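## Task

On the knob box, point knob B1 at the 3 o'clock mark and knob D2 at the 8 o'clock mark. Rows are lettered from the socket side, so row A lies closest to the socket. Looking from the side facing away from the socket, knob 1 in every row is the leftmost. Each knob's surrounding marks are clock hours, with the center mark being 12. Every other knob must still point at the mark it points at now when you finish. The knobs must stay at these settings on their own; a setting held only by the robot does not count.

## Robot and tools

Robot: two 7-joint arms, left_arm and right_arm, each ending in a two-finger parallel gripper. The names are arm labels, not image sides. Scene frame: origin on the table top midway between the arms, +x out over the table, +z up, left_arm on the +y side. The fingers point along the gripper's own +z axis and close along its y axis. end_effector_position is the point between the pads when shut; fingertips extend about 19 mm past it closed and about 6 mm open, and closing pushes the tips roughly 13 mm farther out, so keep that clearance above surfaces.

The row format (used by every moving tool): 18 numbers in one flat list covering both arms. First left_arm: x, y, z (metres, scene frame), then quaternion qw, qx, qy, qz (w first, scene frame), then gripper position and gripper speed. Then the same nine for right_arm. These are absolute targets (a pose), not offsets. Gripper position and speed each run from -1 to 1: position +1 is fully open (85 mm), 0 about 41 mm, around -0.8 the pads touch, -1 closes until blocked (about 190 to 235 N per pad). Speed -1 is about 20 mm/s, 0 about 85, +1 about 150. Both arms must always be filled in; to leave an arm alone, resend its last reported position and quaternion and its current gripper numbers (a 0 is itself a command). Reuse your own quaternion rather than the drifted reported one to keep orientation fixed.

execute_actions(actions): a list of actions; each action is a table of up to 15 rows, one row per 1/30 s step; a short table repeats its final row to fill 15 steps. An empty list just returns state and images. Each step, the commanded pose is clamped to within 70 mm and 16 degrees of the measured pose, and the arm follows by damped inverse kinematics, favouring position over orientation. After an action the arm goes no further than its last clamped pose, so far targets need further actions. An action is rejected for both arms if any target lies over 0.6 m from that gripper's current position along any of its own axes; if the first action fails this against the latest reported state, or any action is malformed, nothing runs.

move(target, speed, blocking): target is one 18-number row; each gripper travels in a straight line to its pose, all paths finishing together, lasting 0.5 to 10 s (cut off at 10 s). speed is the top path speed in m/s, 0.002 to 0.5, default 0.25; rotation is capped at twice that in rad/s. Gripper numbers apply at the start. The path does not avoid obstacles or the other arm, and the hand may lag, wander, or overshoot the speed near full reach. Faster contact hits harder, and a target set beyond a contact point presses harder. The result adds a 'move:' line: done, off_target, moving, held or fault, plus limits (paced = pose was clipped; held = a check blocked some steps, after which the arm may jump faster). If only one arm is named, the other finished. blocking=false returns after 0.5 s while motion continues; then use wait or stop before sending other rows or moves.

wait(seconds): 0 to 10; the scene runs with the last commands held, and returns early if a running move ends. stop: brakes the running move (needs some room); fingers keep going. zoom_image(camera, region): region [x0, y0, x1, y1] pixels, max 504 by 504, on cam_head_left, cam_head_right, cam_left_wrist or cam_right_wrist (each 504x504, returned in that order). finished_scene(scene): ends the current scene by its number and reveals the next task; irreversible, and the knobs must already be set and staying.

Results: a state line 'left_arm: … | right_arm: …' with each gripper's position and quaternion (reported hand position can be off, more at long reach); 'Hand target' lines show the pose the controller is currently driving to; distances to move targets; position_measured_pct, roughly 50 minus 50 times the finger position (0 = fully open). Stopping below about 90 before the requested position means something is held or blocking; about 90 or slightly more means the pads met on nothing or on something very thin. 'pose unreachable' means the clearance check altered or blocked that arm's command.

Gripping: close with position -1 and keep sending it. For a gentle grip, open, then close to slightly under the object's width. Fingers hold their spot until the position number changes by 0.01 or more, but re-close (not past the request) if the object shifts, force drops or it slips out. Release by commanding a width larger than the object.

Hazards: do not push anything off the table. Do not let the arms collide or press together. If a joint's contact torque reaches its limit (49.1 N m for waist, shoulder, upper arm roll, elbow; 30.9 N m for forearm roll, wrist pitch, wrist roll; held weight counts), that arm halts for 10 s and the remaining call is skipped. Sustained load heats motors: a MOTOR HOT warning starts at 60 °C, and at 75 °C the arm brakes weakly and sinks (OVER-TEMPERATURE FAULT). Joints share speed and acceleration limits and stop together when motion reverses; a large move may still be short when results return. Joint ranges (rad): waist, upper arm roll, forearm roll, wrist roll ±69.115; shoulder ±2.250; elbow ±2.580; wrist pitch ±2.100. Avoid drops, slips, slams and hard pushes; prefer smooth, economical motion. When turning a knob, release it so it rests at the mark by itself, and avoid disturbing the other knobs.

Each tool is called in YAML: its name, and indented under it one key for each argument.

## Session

execute_actions:
  actions: []

Scene clock: 0.00 s.
left_arm: end_effector_position=(-0.0581, +0.8343, +0.2464) position_measured_pct=0.0 end_effector_quat_wxyz=(-0.566, +0.157, +0.714, +0.380) | right_arm: end_effector_position=(+0.5151, -0.0254, +0.1313) position_measured_pct=0.0 end_effector_quat_wxyz=(-0.195, -0.449, +0.863, +0.124)
Joint positions: left_arm=[-0.599  0.802 -0.198  2.506 -1.769  1.389  2.127] | right_arm=[-0.595  1.188 -0.135  0.485 -0.16   1.843  1.944]
Joint velocities: left_arm=[-0.     0.    -0.    -0.     0.001 -0.    -0.   ] | right_arm=[ 0.001  0.     0.     0.     0.    -0.    -0.   ]
Motor temperatures (°C, as the motors report them): left_arm=[34 32 33 28 32 34 39] | right_arm=[32 32 26 28 34 35 37]
Hand target (left_arm): -0.058, +0.834, +0.246; -0.566, +0.157, +0.714, +0.380
Hand target (right_arm): +0.515, -0.025, +0.131; -0.195, -0.449, +0.863, +0.124

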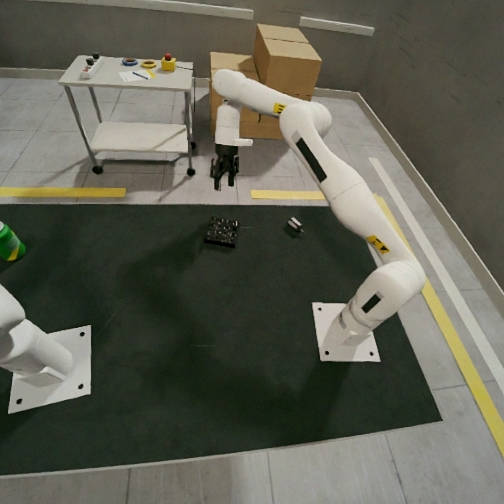

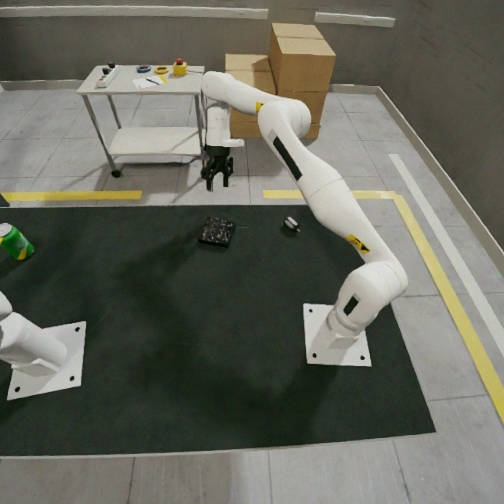

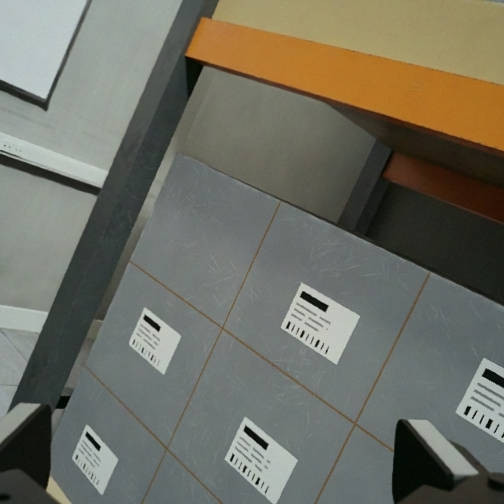

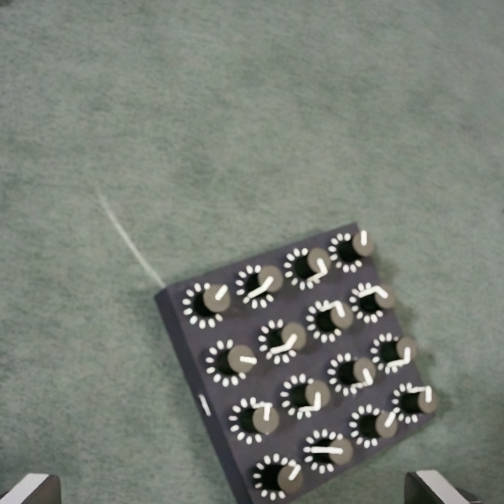

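move:
  target: [-0.0581,0.8343,0.2464,-0.566,0.157,0.714,0.380,1,0,0.4375,0.036,0.105,0,0.6088,-0.7934,0,-0.5,0]
  speed: 0.25

Scene clock: 2.43 s.
left_arm: end_effector_position=(-0.0581, +0.8343, +0.2464) position_measured_pct=0.0 end_effector_quat_wxyz=(-0.566, +0.157, +0.714, +0.380) | right_arm: end_effector_position=(+0.4368, +0.0351, +0.1043) position_measured_pct=75.0 end_effector_quat_wxyz=(-0.001, -0.609, +0.793, -0.000)
Joint positions: left_arm=[-0.599  0.802 -0.198  2.506 -1.769  1.39   2.127] | right_arm=[-0.873  0.8   -0.103  1.315  0.087  1.032  1.988]
Joint velocities: left_arm=[-0.002 -0.     0.     0.001 -0.001 -0.    -0.   ] | right_arm=[-0.006 -0.009 -0.003  0.005  0.002 -0.002 -0.002]
Motor temperatures (°C, as the motors report them): left_arm=[34 32 33 28 32 34 39] | right_arm=[32 32 26 28 34 35 37]
Hand target (left_arm): -0.058, +0.834, +0.246; -0.566, +0.157, +0.714, +0.380
Hand target (right_arm): +0.437, +0.036, +0.105; -0.000, -0.609, +0.793, -0.000
Off the commanded pose (left_arm): 0.000 m, 0 deg.
Off the commanded pose (right_arm): 0.001 m, 0 deg.
move: done

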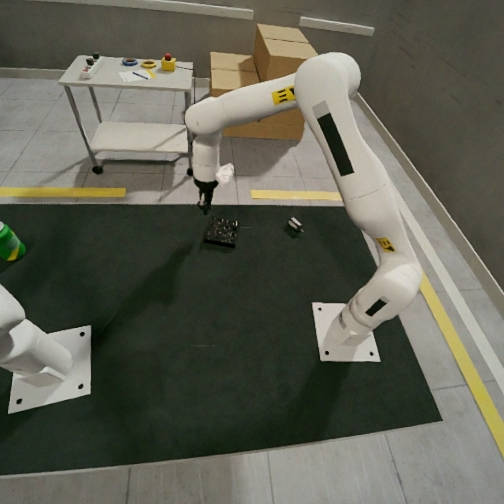

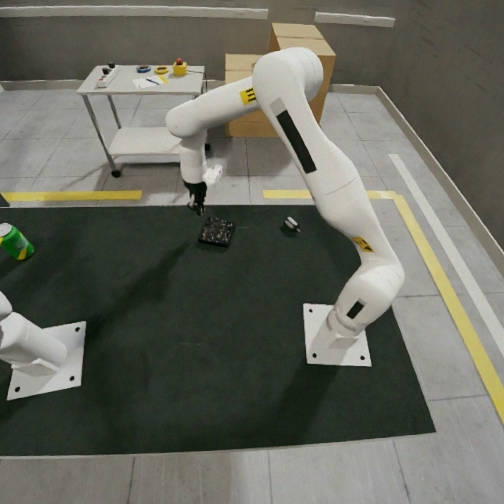

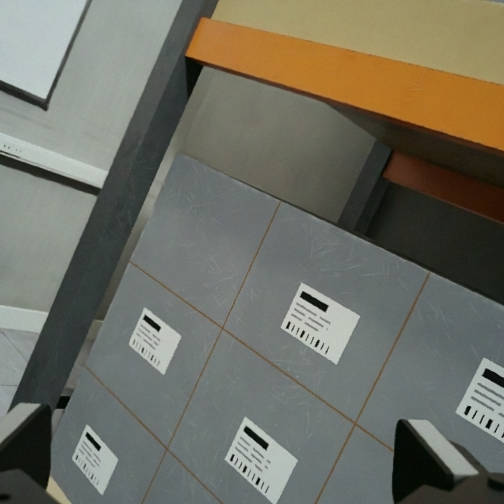

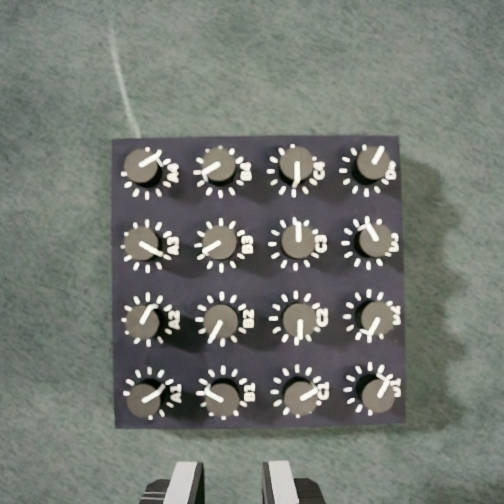

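zoom_image:
  camera: "cam_right_wrist"
  region: [100, 130, 420, 504]

zoom_image:
  camera: "cam_right_wrist"
  region: [160, 280, 420, 504]

Region (100, 130, 420, 504) of cam_right_wrist's 504x504 image, scaled by 1.348; it fills the left 431 columns of this view, and the rest is white.

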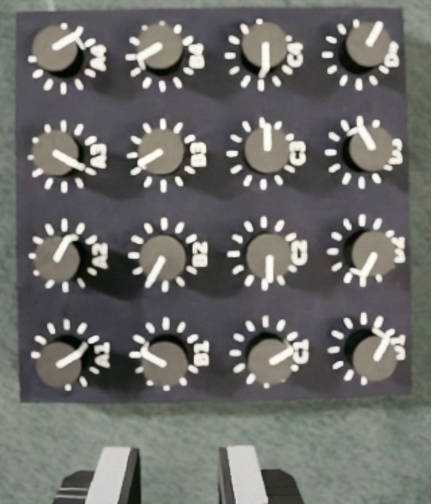

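Region (160, 280, 420, 504) of cam_right_wrist's 504x504 image, scaled by 1.938; it fills the top 434 rows of this view, and the rest is white.

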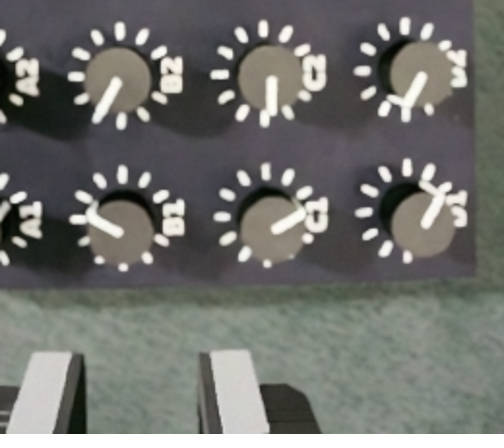

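move:
  target: [-0.0581,0.8343,0.2464,-0.566,0.157,0.714,0.380,1,0,0.4367,0.0170,0.063,0,0.5,-0.866,0,-0.5,0]
  speed: 0.15

zoom_image:
  camera: "cam_right_wrist"
  region: [110, 250, 364, 504]

Scene clock: 11.60 s.
left_arm: end_effector_position=(-0.0581, +0.8343, +0.2464) position_measured_pct=0.0 end_effector_quat_wxyz=(-0.566, +0.157, +0.714, +0.380) | right_arm: end_effector_position=(+0.4367, +0.0169, +0.0630) position_measured_pct=75.0 end_effector_quat_wxyz=(+0.000, -0.500, +0.866, -0.000)
Joint positions: left_arm=[-0.599  0.802 -0.198  2.506 -1.769  1.39   2.127] | right_arm=[-0.885  0.829 -0.038  1.409  0.035  0.904  1.783]
Joint velocities: left_arm=[ 0.    -0.001 -0.    -0.    -0.     0.    -0.002] | right_arm=[-0.     0.    -0.    -0.     0.    -0.     0.001]
Motor temperatures (°C, as the motors report them): left_arm=[34 32 33 28 32 34 39] | right_arm=[32 33 26 28 34 35 37]
Hand target (left_arm): -0.058, +0.834, +0.246; -0.566, +0.157, +0.714, +0.380
Hand target (right_arm): +0.437, +0.017, +0.063; +0.000, -0.500, +0.866, -0.000
Off the commanded pose (left_arm): 0.000 m, 0 deg.
Off the commanded pose (right_arm): 0.000 m, 0 deg.
move: done

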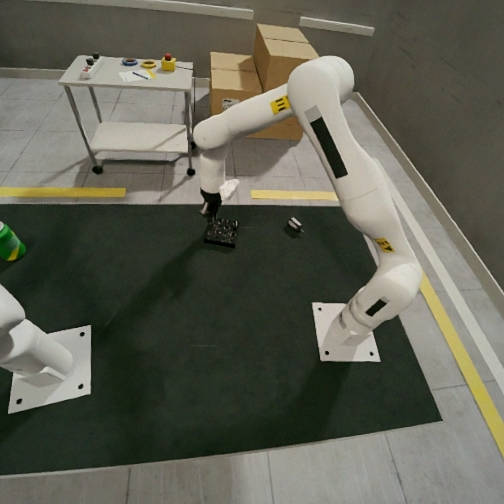

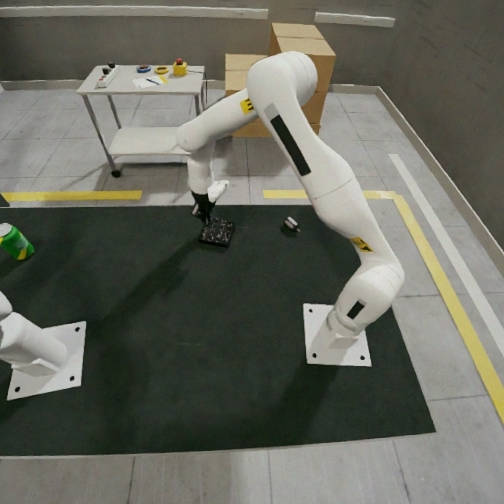

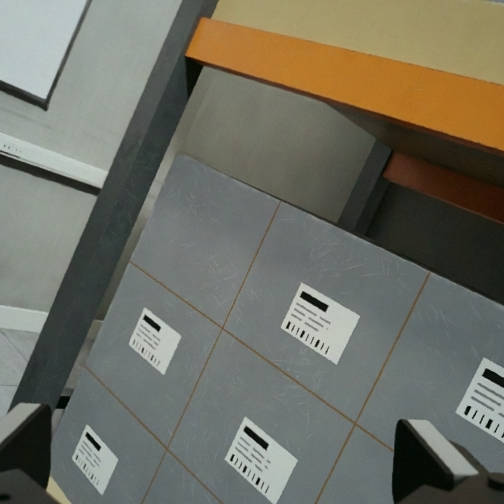

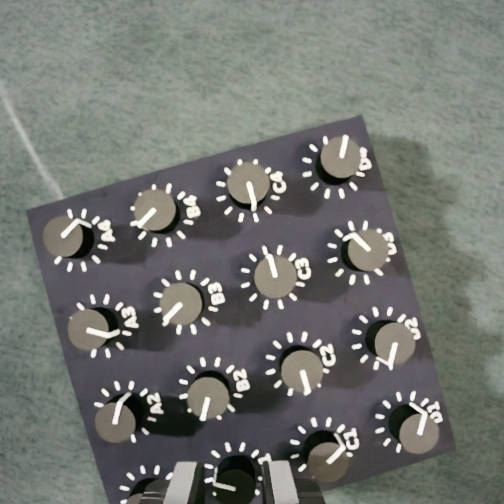

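Region (110, 250, 364, 504) of cam_right_wrist's 504x504 image, scaled by 1.984.

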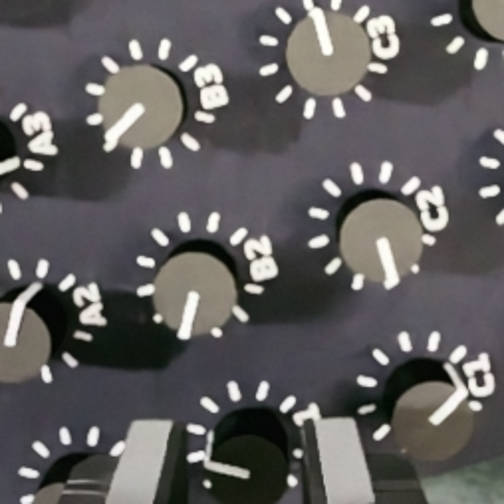

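move:
  target: [-0.0581,0.8343,0.2464,-0.566,0.157,0.714,0.380,1,0,0.4369,0.0173,0.051,0,0.5,-0.866,0,-0.5,0]
  speed: 0.04

execute_actions:
  actions:
    - [[-0.0581,0.8343,0.2464,-0.566,0.157,0.714,0.380,1,0,0.4369,0.0173,0.051,0,0.5,-0.866,0,-0.62,-1]]

Scene clock: 12.73 s.
left_arm: end_effector_position=(-0.0581, +0.8343, +0.2464) position_measured_pct=0.0 end_effector_quat_wxyz=(-0.566, +0.157, +0.714, +0.380) | right_arm: end_effector_position=(+0.4369, +0.0173, +0.0511) position_measured_pct=75.0 end_effector_quat_wxyz=(+0.000, -0.500, +0.866, +0.000)
Joint positions: left_arm=[-0.599  0.802 -0.198  2.506 -1.769  1.39   2.127] | right_arm=[-0.886  0.848 -0.037  1.415  0.036  0.879  1.783]
Joint velocities: left_arm=[ 0.     0.    -0.     0.001  0.001 -0.     0.   ] | right_arm=[ 0.     0.001  0.002 -0.001  0.    -0.    -0.001]
Motor temperatures (°C, as the motors report them): left_arm=[34 32 33 28 32 34 39] | right_arm=[32 33 26 28 34 35 37]
Hand target (left_arm): -0.058, +0.834, +0.246; -0.566, +0.157, +0.714, +0.380
Hand target (right_arm): +0.437, +0.017, +0.051; -0.000, -0.500, +0.866, +0.000
Off the commanded pose (left_arm): 0.000 m, 0 deg.
Off the commanded pose (right_arm): 0.000 m, 0 deg.
move: done

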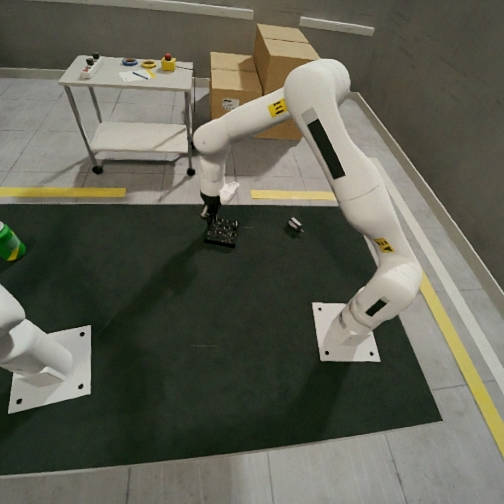

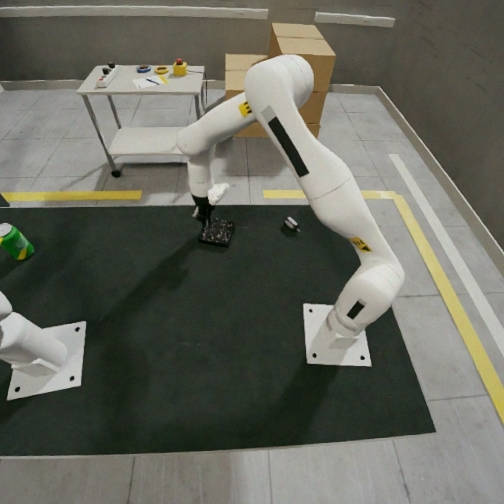

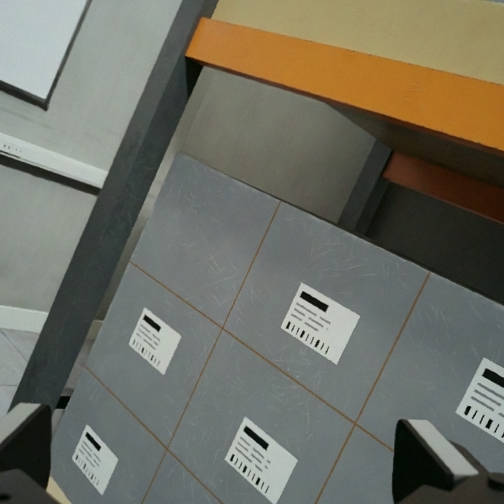

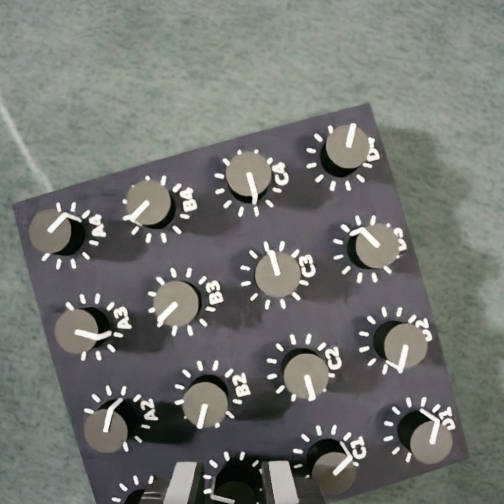

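Scene clock: 13.23 s.
left_arm: end_effector_position=(-0.0581, +0.8343, +0.2464) position_measured_pct=0.0 end_effector_quat_wxyz=(-0.566, +0.157, +0.714, +0.380) | right_arm: end_effector_position=(+0.4367, +0.0175, +0.0510) position_measured_pct=80.2 end_effector_quat_wxyz=(-0.000, -0.500, +0.866, +0.000)
Joint positions: left_arm=[-0.599  0.802 -0.198  2.506 -1.769  1.39   2.127] | right_arm=[-0.886  0.848 -0.038  1.415  0.036  0.879  1.783]
Joint velocities: left_arm=[ 0.    -0.    -0.    -0.    -0.001  0.    -0.   ] | right_arm=[ 0.001  0.    -0.    -0.    -0.     0.     0.001]
Motor temperatures (°C, as the motors report them): left_arm=[34 32 33 28 32 34 39] | right_arm=[32 33 26 28 34 35 37]
Hand target (left_arm): -0.058, +0.834, +0.246; -0.566, +0.157, +0.714, +0.380
Hand target (right_arm): +0.437, +0.017, +0.051; -0.000, -0.500, +0.866, +0.000
Off the commanded pose (left_arm): 0.000 m, 0 deg.
Off the commanded pose (right_arm): 0.000 m, 0 deg.

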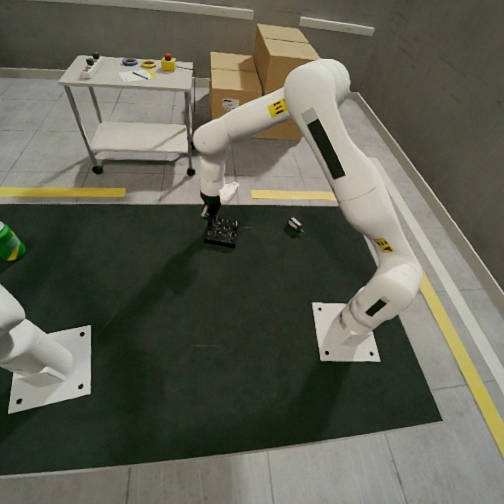

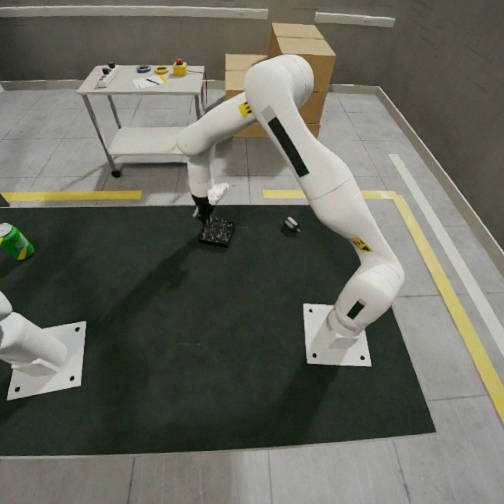

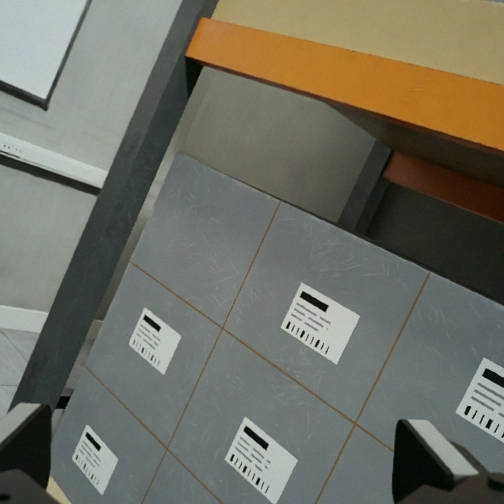

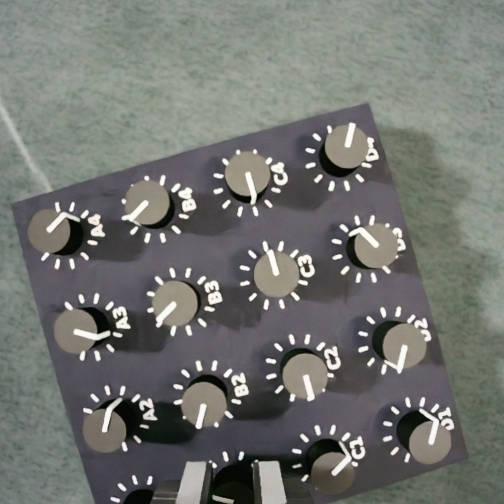

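move:
  target: [-0.0581,0.8343,0.2464,-0.566,0.157,0.714,0.380,1,0,0.4367,0.0175,0.051,0,-0.0044,-1,0,-0.62,-1]
  speed: 0.25

Scene clock: 15.97 s.
left_arm: end_effector_position=(-0.0581, +0.8343, +0.2464) position_measured_pct=0.0 end_effector_quat_wxyz=(-0.566, +0.157, +0.714, +0.380) | right_arm: end_effector_position=(+0.4371, +0.0168, +0.0508) position_measured_pct=80.2 end_effector_quat_wxyz=(+0.000, +0.005, +1.000, -0.001)
Joint positions: left_arm=[-0.599  0.802 -0.198  2.506 -1.769  1.39   2.127] | right_arm=[-1.038  0.861  0.238  1.423 -0.232  0.885  0.926]
Joint velocities: left_arm=[-0.    -0.002  0.     0.    -0.     0.001 -0.001] | right_arm=[-0.001  0.     0.001  0.     0.002 -0.    -0.001]
Motor temperatures (°C, as the motors report them): left_arm=[34 32 33 28 32 34 39] | right_arm=[32 33 26 28 34 35 37]
Hand target (left_arm): -0.058, +0.834, +0.246; -0.566, +0.157, +0.714, +0.380
Hand target (right_arm): +0.437, +0.017, +0.051; +0.000, +0.005, +1.000, -0.000
Off the commanded pose (left_arm): 0.000 m, 0 deg.
Off the commanded pose (right_arm): 0.001 m, 0 deg.
move: done

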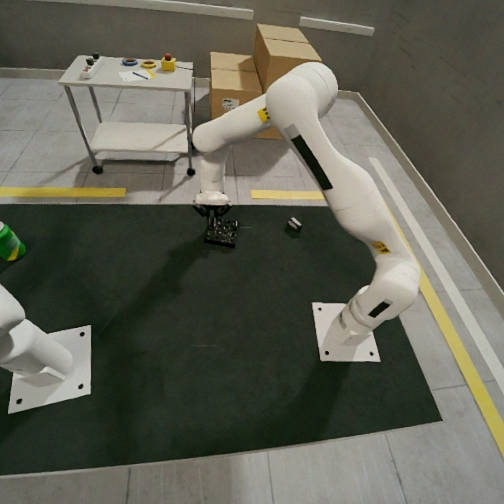

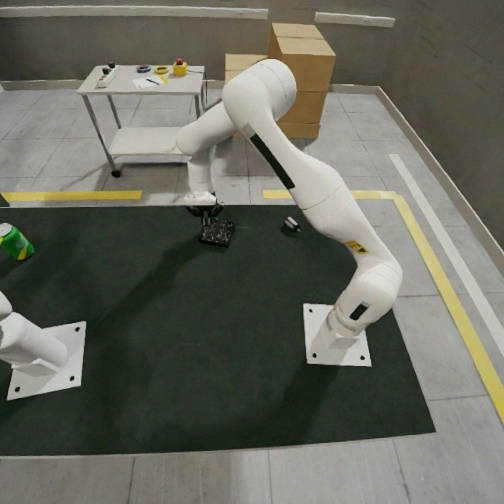

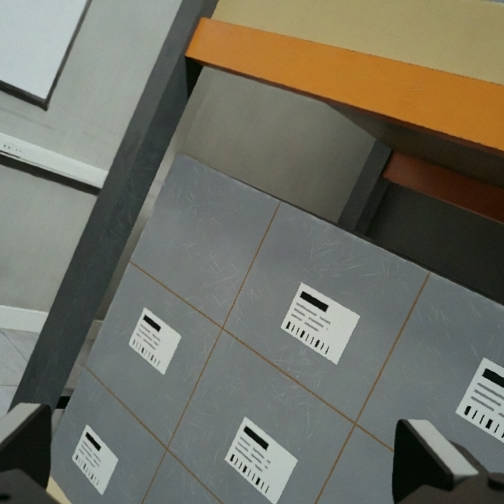

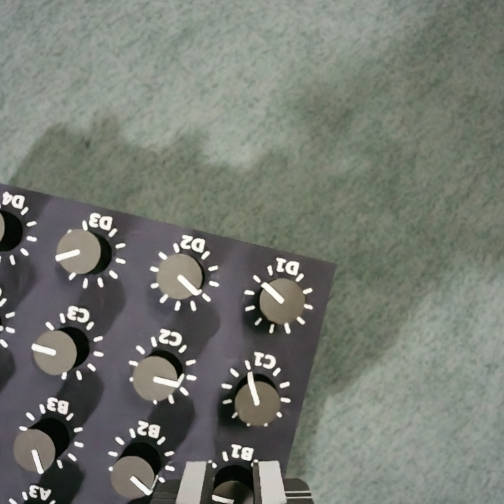

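execute_actions:
  actions:
    - [[-0.0581,0.8343,0.2464,-0.566,0.157,0.714,0.380,1,0,0.4370,0.0170,0.051,0,-0.0044,-1,0,-0.5,-0.5],[-0.0581,0.8343,0.2464,-0.566,0.157,0.714,0.380,1,0,0.4370,0.0170,0.051,0,-0.0044,-1,0,-0.5,-0.5],[-0.0581,0.8343,0.2464,-0.566,0.157,0.714,0.380,1,0,0.4370,0.0170,0.051,0,-0.0044,-1,0,-0.5,-0.5],[-0.0581,0.8343,0.2464,-0.566,0.157,0.714,0.380,1,0,0.4370,0.0170,0.051,0,-0.0044,-1,0,-0.5,-0.5],[-0.0581,0.8343,0.2464,-0.566,0.157,0.714,0.380,1,0,0.4370,0.0170,0.051,0,-0.0044,-1,0,-0.5,-0.5],[-0.0581,0.8343,0.2464,-0.566,0.157,0.714,0.380,1,0,0.4370,0.0170,0.051,0,-0.0044,-1,0,-0.5,-0.5],[-0.0581,0.8343,0.2464,-0.566,0.157,0.714,0.380,1,0,0.4370,0.0170,0.051,0,-0.0044,-1,0,-0.5,-0.5],[-0.0581,0.8343,0.2464,-0.566,0.157,0.714,0.380,1,0,0.4370,0.0170,0.051,0,-0.0044,-1,0,-0.5,-0.5],[-0.0581,0.8343,0.2464,-0.566,0.157,0.714,0.380,1,0,0.4370,0.0170,0.051,0,-0.0044,-1,0,-0.5,-0.5],[-0.0581,0.8343,0.2464,-0.566,0.157,0.714,0.380,1,0,0.4370,0.0170,0.053,0,-0.0044,-1,0,-0.5,-0.5],[-0.0581,0.8343,0.2464,-0.566,0.157,0.714,0.380,1,0,0.4370,0.0170,0.055,0,-0.0044,-1,0,-0.5,-0.5],[-0.0581,0.8343,0.2464,-0.566,0.157,0.714,0.380,1,0,0.4370,0.0170,0.057,0,-0.0044,-1,0,-0.5,-0.5],[-0.0581,0.8343,0.2464,-0.566,0.157,0.714,0.380,1,0,0.4370,0.0170,0.059,0,-0.0044,-1,0,-0.5,-0.5],[-0.0581,0.8343,0.2464,-0.566,0.157,0.714,0.380,1,0,0.4370,0.0170,0.061,0,-0.0044,-1,0,-0.5,-0.5],[-0.0581,0.8343,0.2464,-0.566,0.157,0.714,0.380,1,0,0.4370,0.0170,0.063,0,-0.0044,-1,0,-0.5,-0.5]]

wait:
  seconds: 0.4

Scene clock: 17.33 s.
left_arm: end_effector_position=(-0.0581, +0.8343, +0.2464) position_measured_pct=0.0 end_effector_quat_wxyz=(-0.566, +0.157, +0.714, +0.380) | right_arm: end_effector_position=(+0.4370, +0.0171, +0.0597) position_measured_pct=75.0 end_effector_quat_wxyz=(+0.000, +0.004, +1.000, +0.000)
Joint positions: left_arm=[-0.599  0.802 -0.198  2.506 -1.769  1.39   2.127] | right_arm=[-1.039  0.848  0.24   1.418 -0.229  0.903  0.925]
Joint velocities: left_arm=[-0.001  0.    -0.    -0.     0.     0.    -0.002] | right_arm=[-0.009 -0.085  0.023 -0.04   0.021  0.126 -0.017]
Motor temperatures (°C, as the motors report them): left_arm=[34 32 33 28 32 34 39] | right_arm=[32 33 26 28 34 35 37]
Hand target (left_arm): -0.058, +0.834, +0.246; -0.566, +0.157, +0.714, +0.380
Hand target (right_arm): +0.437, +0.017, +0.063; +0.000, +0.004, +1.000, +0.000
Off the commanded pose (left_arm): 0.000 m, 0 deg.
Off the commanded pose (right_arm): 0.003 m, 0 deg.

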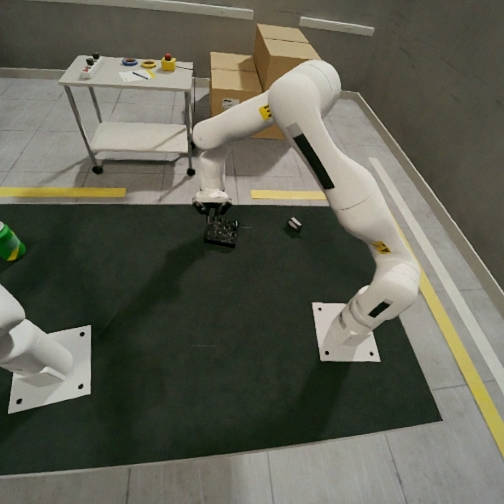

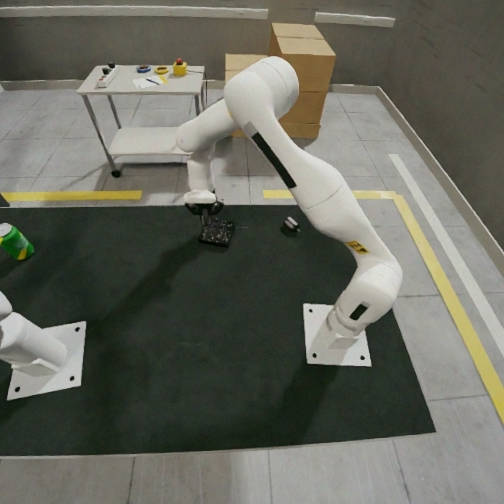

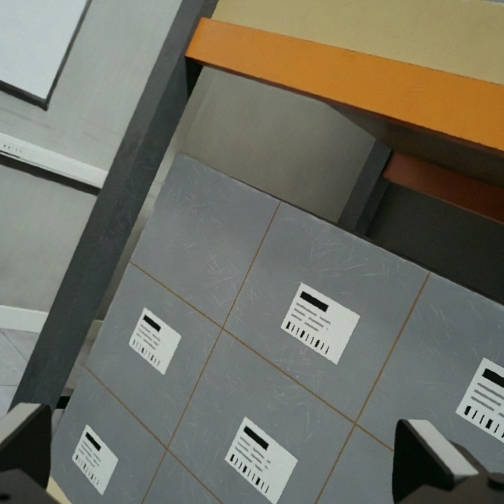

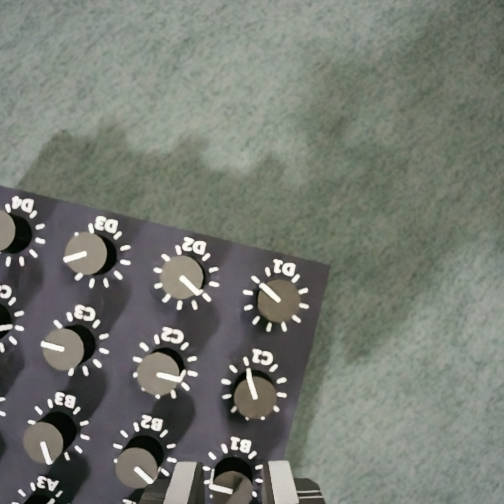

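Scene clock: 17.73 s.
left_arm: end_effector_position=(-0.0581, +0.8343, +0.2464) position_measured_pct=0.0 end_effector_quat_wxyz=(-0.566, +0.157, +0.714, +0.380) | right_arm: end_effector_position=(+0.4370, +0.0170, +0.0629) position_measured_pct=75.0 end_effector_quat_wxyz=(+0.000, +0.004, +1.000, +0.000)
Joint positions: left_arm=[-0.599  0.802 -0.198  2.506 -1.769  1.39   2.127] | right_arm=[-1.039  0.843  0.241  1.416 -0.228  0.91   0.925]
Joint velocities: left_arm=[-0.001 -0.001 -0.     0.    -0.    -0.    -0.001] | right_arm=[-0.001 -0.     0.    -0.001 -0.    -0.    -0.001]
Motor temperatures (°C, as the motors report them): left_arm=[34 32 33 28 32 34 39] | right_arm=[32 33 26 28 34 35 37]
Hand target (left_arm): -0.058, +0.834, +0.246; -0.566, +0.157, +0.714, +0.380
Hand target (right_arm): +0.437, +0.017, +0.063; +0.000, +0.004, +1.000, +0.000
Off the commanded pose (left_arm): 0.000 m, 0 deg.
Off the commanded pose (right_arm): 0.000 m, 0 deg.
wait: 0.40 s; at rest by 0.20 s

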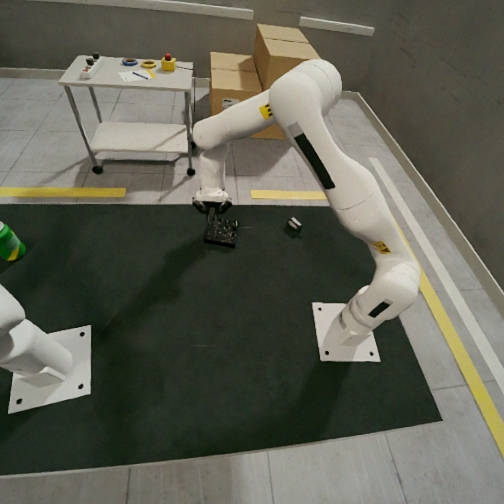

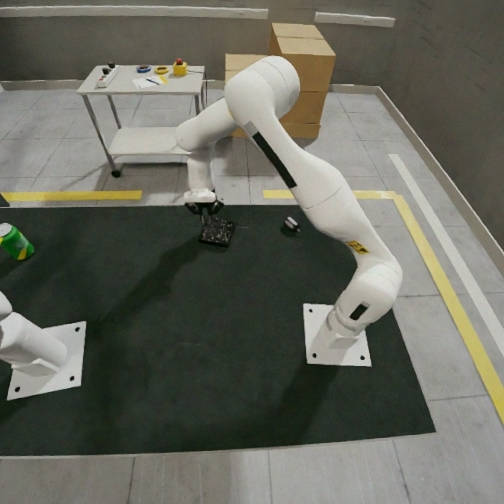

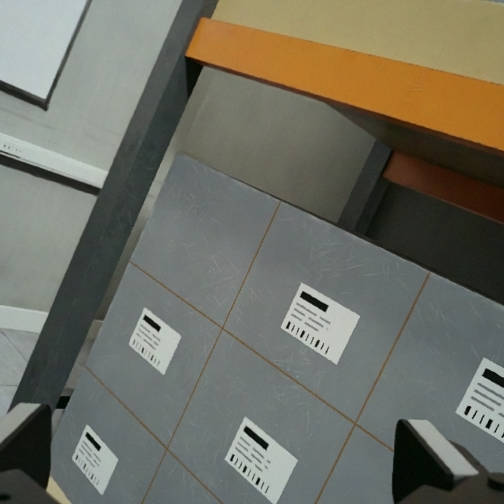

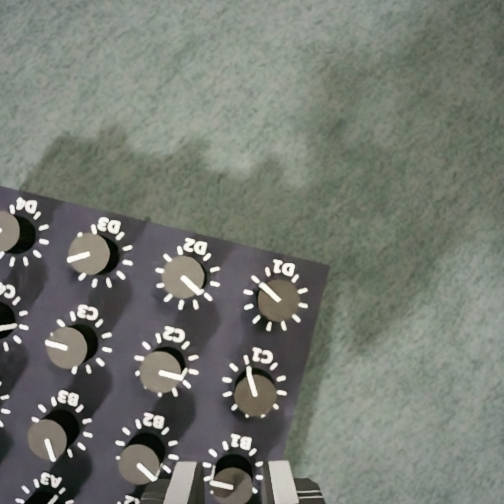

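move:
  target: [-0.0581,0.8343,0.2464,-0.566,0.157,0.714,0.380,1,0,0.3786,0.0045,0.063,0,-0.0044,-1,0,-0.5,-0.5]
  speed: 0.12

zoom_image:
  camera: "cam_right_wrist"
  region: [110, 384, 364, 504]

Scene clock: 18.93 s.
left_arm: end_effector_position=(-0.0581, +0.8343, +0.2464) position_measured_pct=0.0 end_effector_quat_wxyz=(-0.566, +0.157, +0.714, +0.380) | right_arm: end_effector_position=(+0.3787, +0.0039, +0.0629) position_measured_pct=75.0 end_effector_quat_wxyz=(-0.000, +0.005, +1.000, -0.000)
Joint positions: left_arm=[-0.599  0.802 -0.198  2.506 -1.769  1.39   2.127] | right_arm=[-1.119  0.754  0.24   1.618 -0.229  0.799  0.879]
Joint velocities: left_arm=[-0.002  0.001  0.    -0.    -0.     0.     0.   ] | right_arm=[-0.004 -0.006 -0.001  0.002  0.001 -0.001 -0.002]
Motor temperatures (°C, as the motors report them): left_arm=[34 32 33 28 32 34 39] | right_arm=[32 33 26 28 34 35 37]
Hand target (left_arm): -0.058, +0.834, +0.246; -0.566, +0.157, +0.714, +0.380
Hand target (right_arm): +0.379, +0.004, +0.063; +0.000, +0.004, +1.000, -0.000
Off the commanded pose (left_arm): 0.000 m, 0 deg.
Off the commanded pose (right_arm): 0.001 m, 0 deg.
move: done

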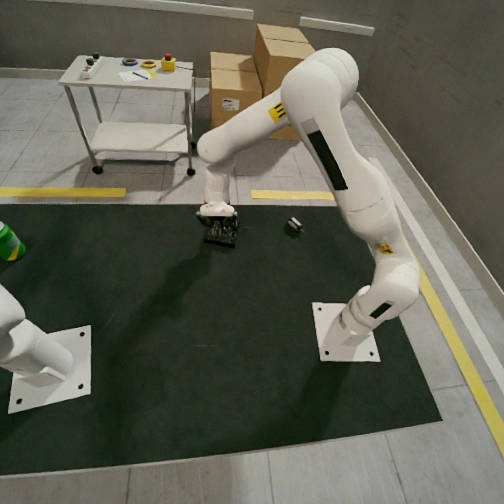

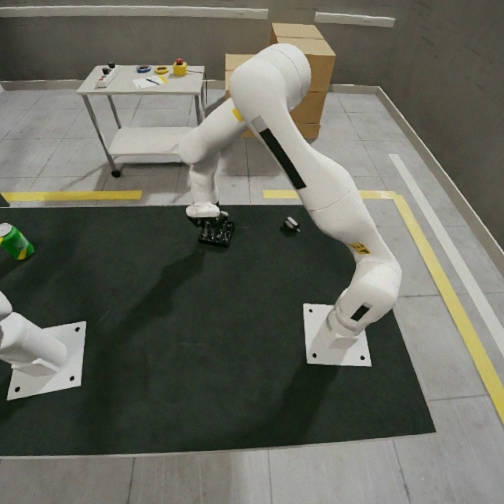

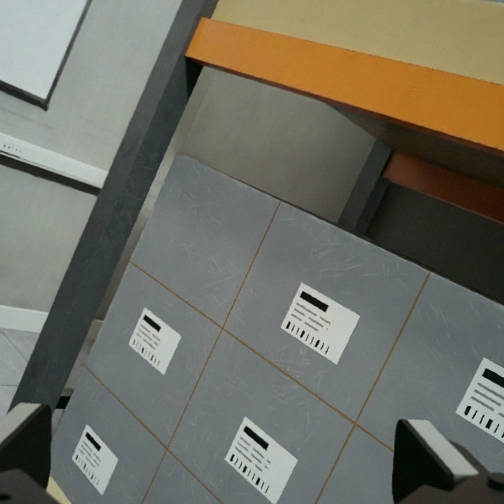

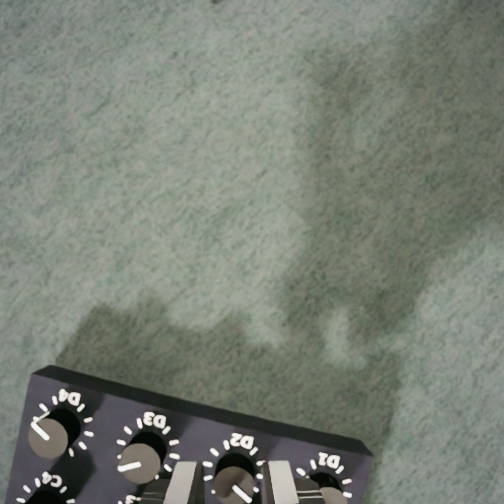

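Region (110, 384, 364, 504) of cam_right_wrist's 504x504 image, scaled by 1.984; it fills the top 238 rows of this view, and the rest is white.

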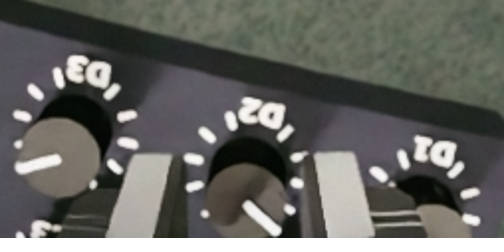

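move:
  target: [-0.0581,0.8343,0.2464,-0.566,0.157,0.714,0.380,1,0,0.3786,0.0042,0.051,0,-0.0044,-1,0,-0.5,-0.5]
  speed: 0.04

execute_actions:
  actions:
    - [[-0.0581,0.8343,0.2464,-0.566,0.157,0.714,0.380,1,0,0.3786,0.0042,0.051,0,-0.0044,-1,0,-0.62,-1]]

Scene clock: 19.93 s.
left_arm: end_effector_position=(-0.0581, +0.8343, +0.2464) position_measured_pct=0.0 end_effector_quat_wxyz=(-0.566, +0.157, +0.714, +0.380) | right_arm: end_effector_position=(+0.3786, +0.0042, +0.0511) position_measured_pct=75.0 end_effector_quat_wxyz=(+0.000, +0.004, +1.000, +0.000)
Joint positions: left_arm=[-0.599  0.802 -0.198  2.506 -1.769  1.39   2.127] | right_arm=[-1.116  0.773  0.234  1.626 -0.234  0.77   0.883]
Joint velocities: left_arm=[ 0.001 -0.     0.    -0.    -0.001  0.001 -0.001] | right_arm=[ 0.     0.002  0.    -0.001  0.    -0.001 -0.   ]
Motor temperatures (°C, as the motors report them): left_arm=[34 32 33 28 32 34 39] | right_arm=[32 33 26 28 34 35 37]
Hand target (left_arm): -0.058, +0.834, +0.246; -0.566, +0.157, +0.714, +0.380
Hand target (right_arm): +0.379, +0.004, +0.051; -0.000, +0.004, +1.000, +0.000
Off the commanded pose (left_arm): 0.000 m, 0 deg.
Off the commanded pose (right_arm): 0.000 m, 0 deg.
move: done

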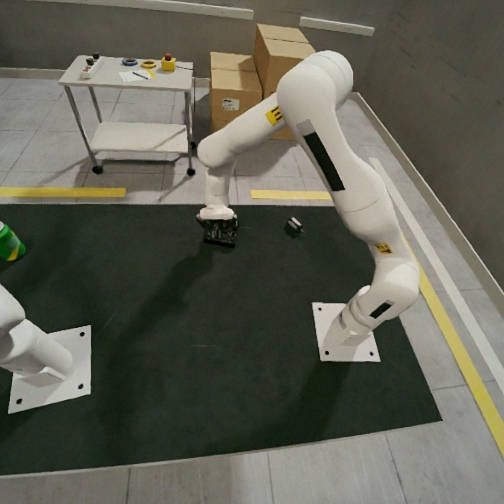

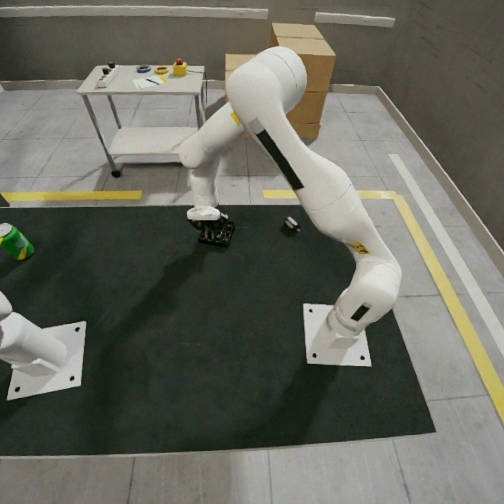

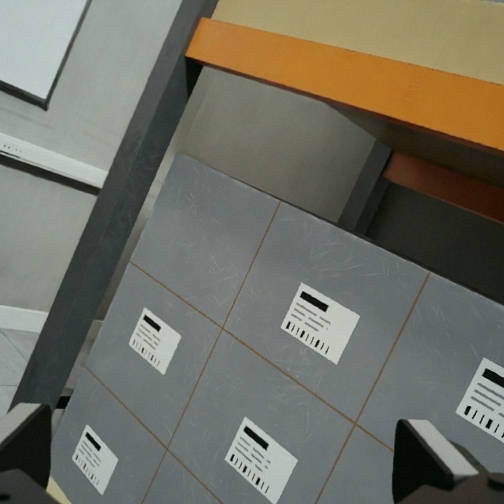

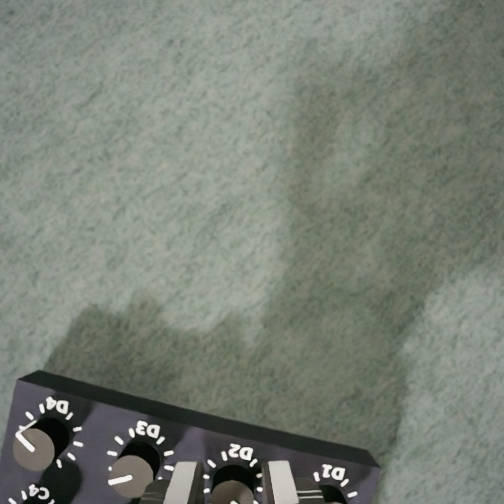

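Scene clock: 20.43 s.
left_arm: end_effector_position=(-0.0581, +0.8343, +0.2464) position_measured_pct=0.0 end_effector_quat_wxyz=(-0.566, +0.157, +0.714, +0.380) | right_arm: end_effector_position=(+0.3786, +0.0040, +0.0510) position_measured_pct=80.2 end_effector_quat_wxyz=(-0.000, +0.004, +1.000, -0.000)
Joint positions: left_arm=[-0.599  0.802 -0.198  2.506 -1.769  1.39   2.127] | right_arm=[-1.115  0.773  0.234  1.626 -0.234  0.771  0.883]
Joint velocities: left_arm=[-0.     0.001 -0.     0.001 -0.001  0.002 -0.   ] | right_arm=[ 0.001 -0.    -0.001 -0.     0.    -0.     0.001]
Motor temperatures (°C, as the motors report them): left_arm=[34 32 33 28 32 34 39] | right_arm=[32 33 26 28 34 35 37]
Hand target (left_arm): -0.058, +0.834, +0.246; -0.566, +0.157, +0.714, +0.380
Hand target (right_arm): +0.379, +0.004, +0.051; -0.000, +0.004, +1.000, +0.000
Off the commanded pose (left_arm): 0.000 m, 0 deg.
Off the commanded pose (right_arm): 0.000 m, 0 deg.

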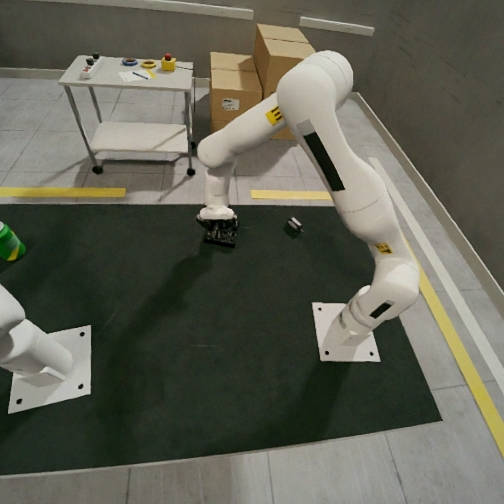

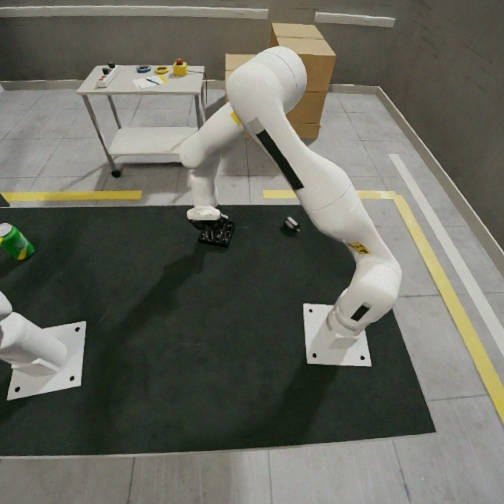

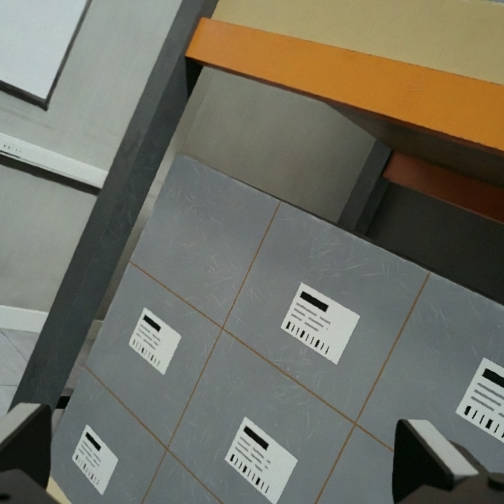

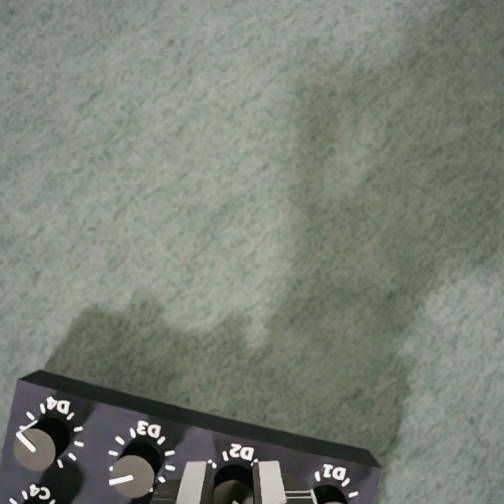

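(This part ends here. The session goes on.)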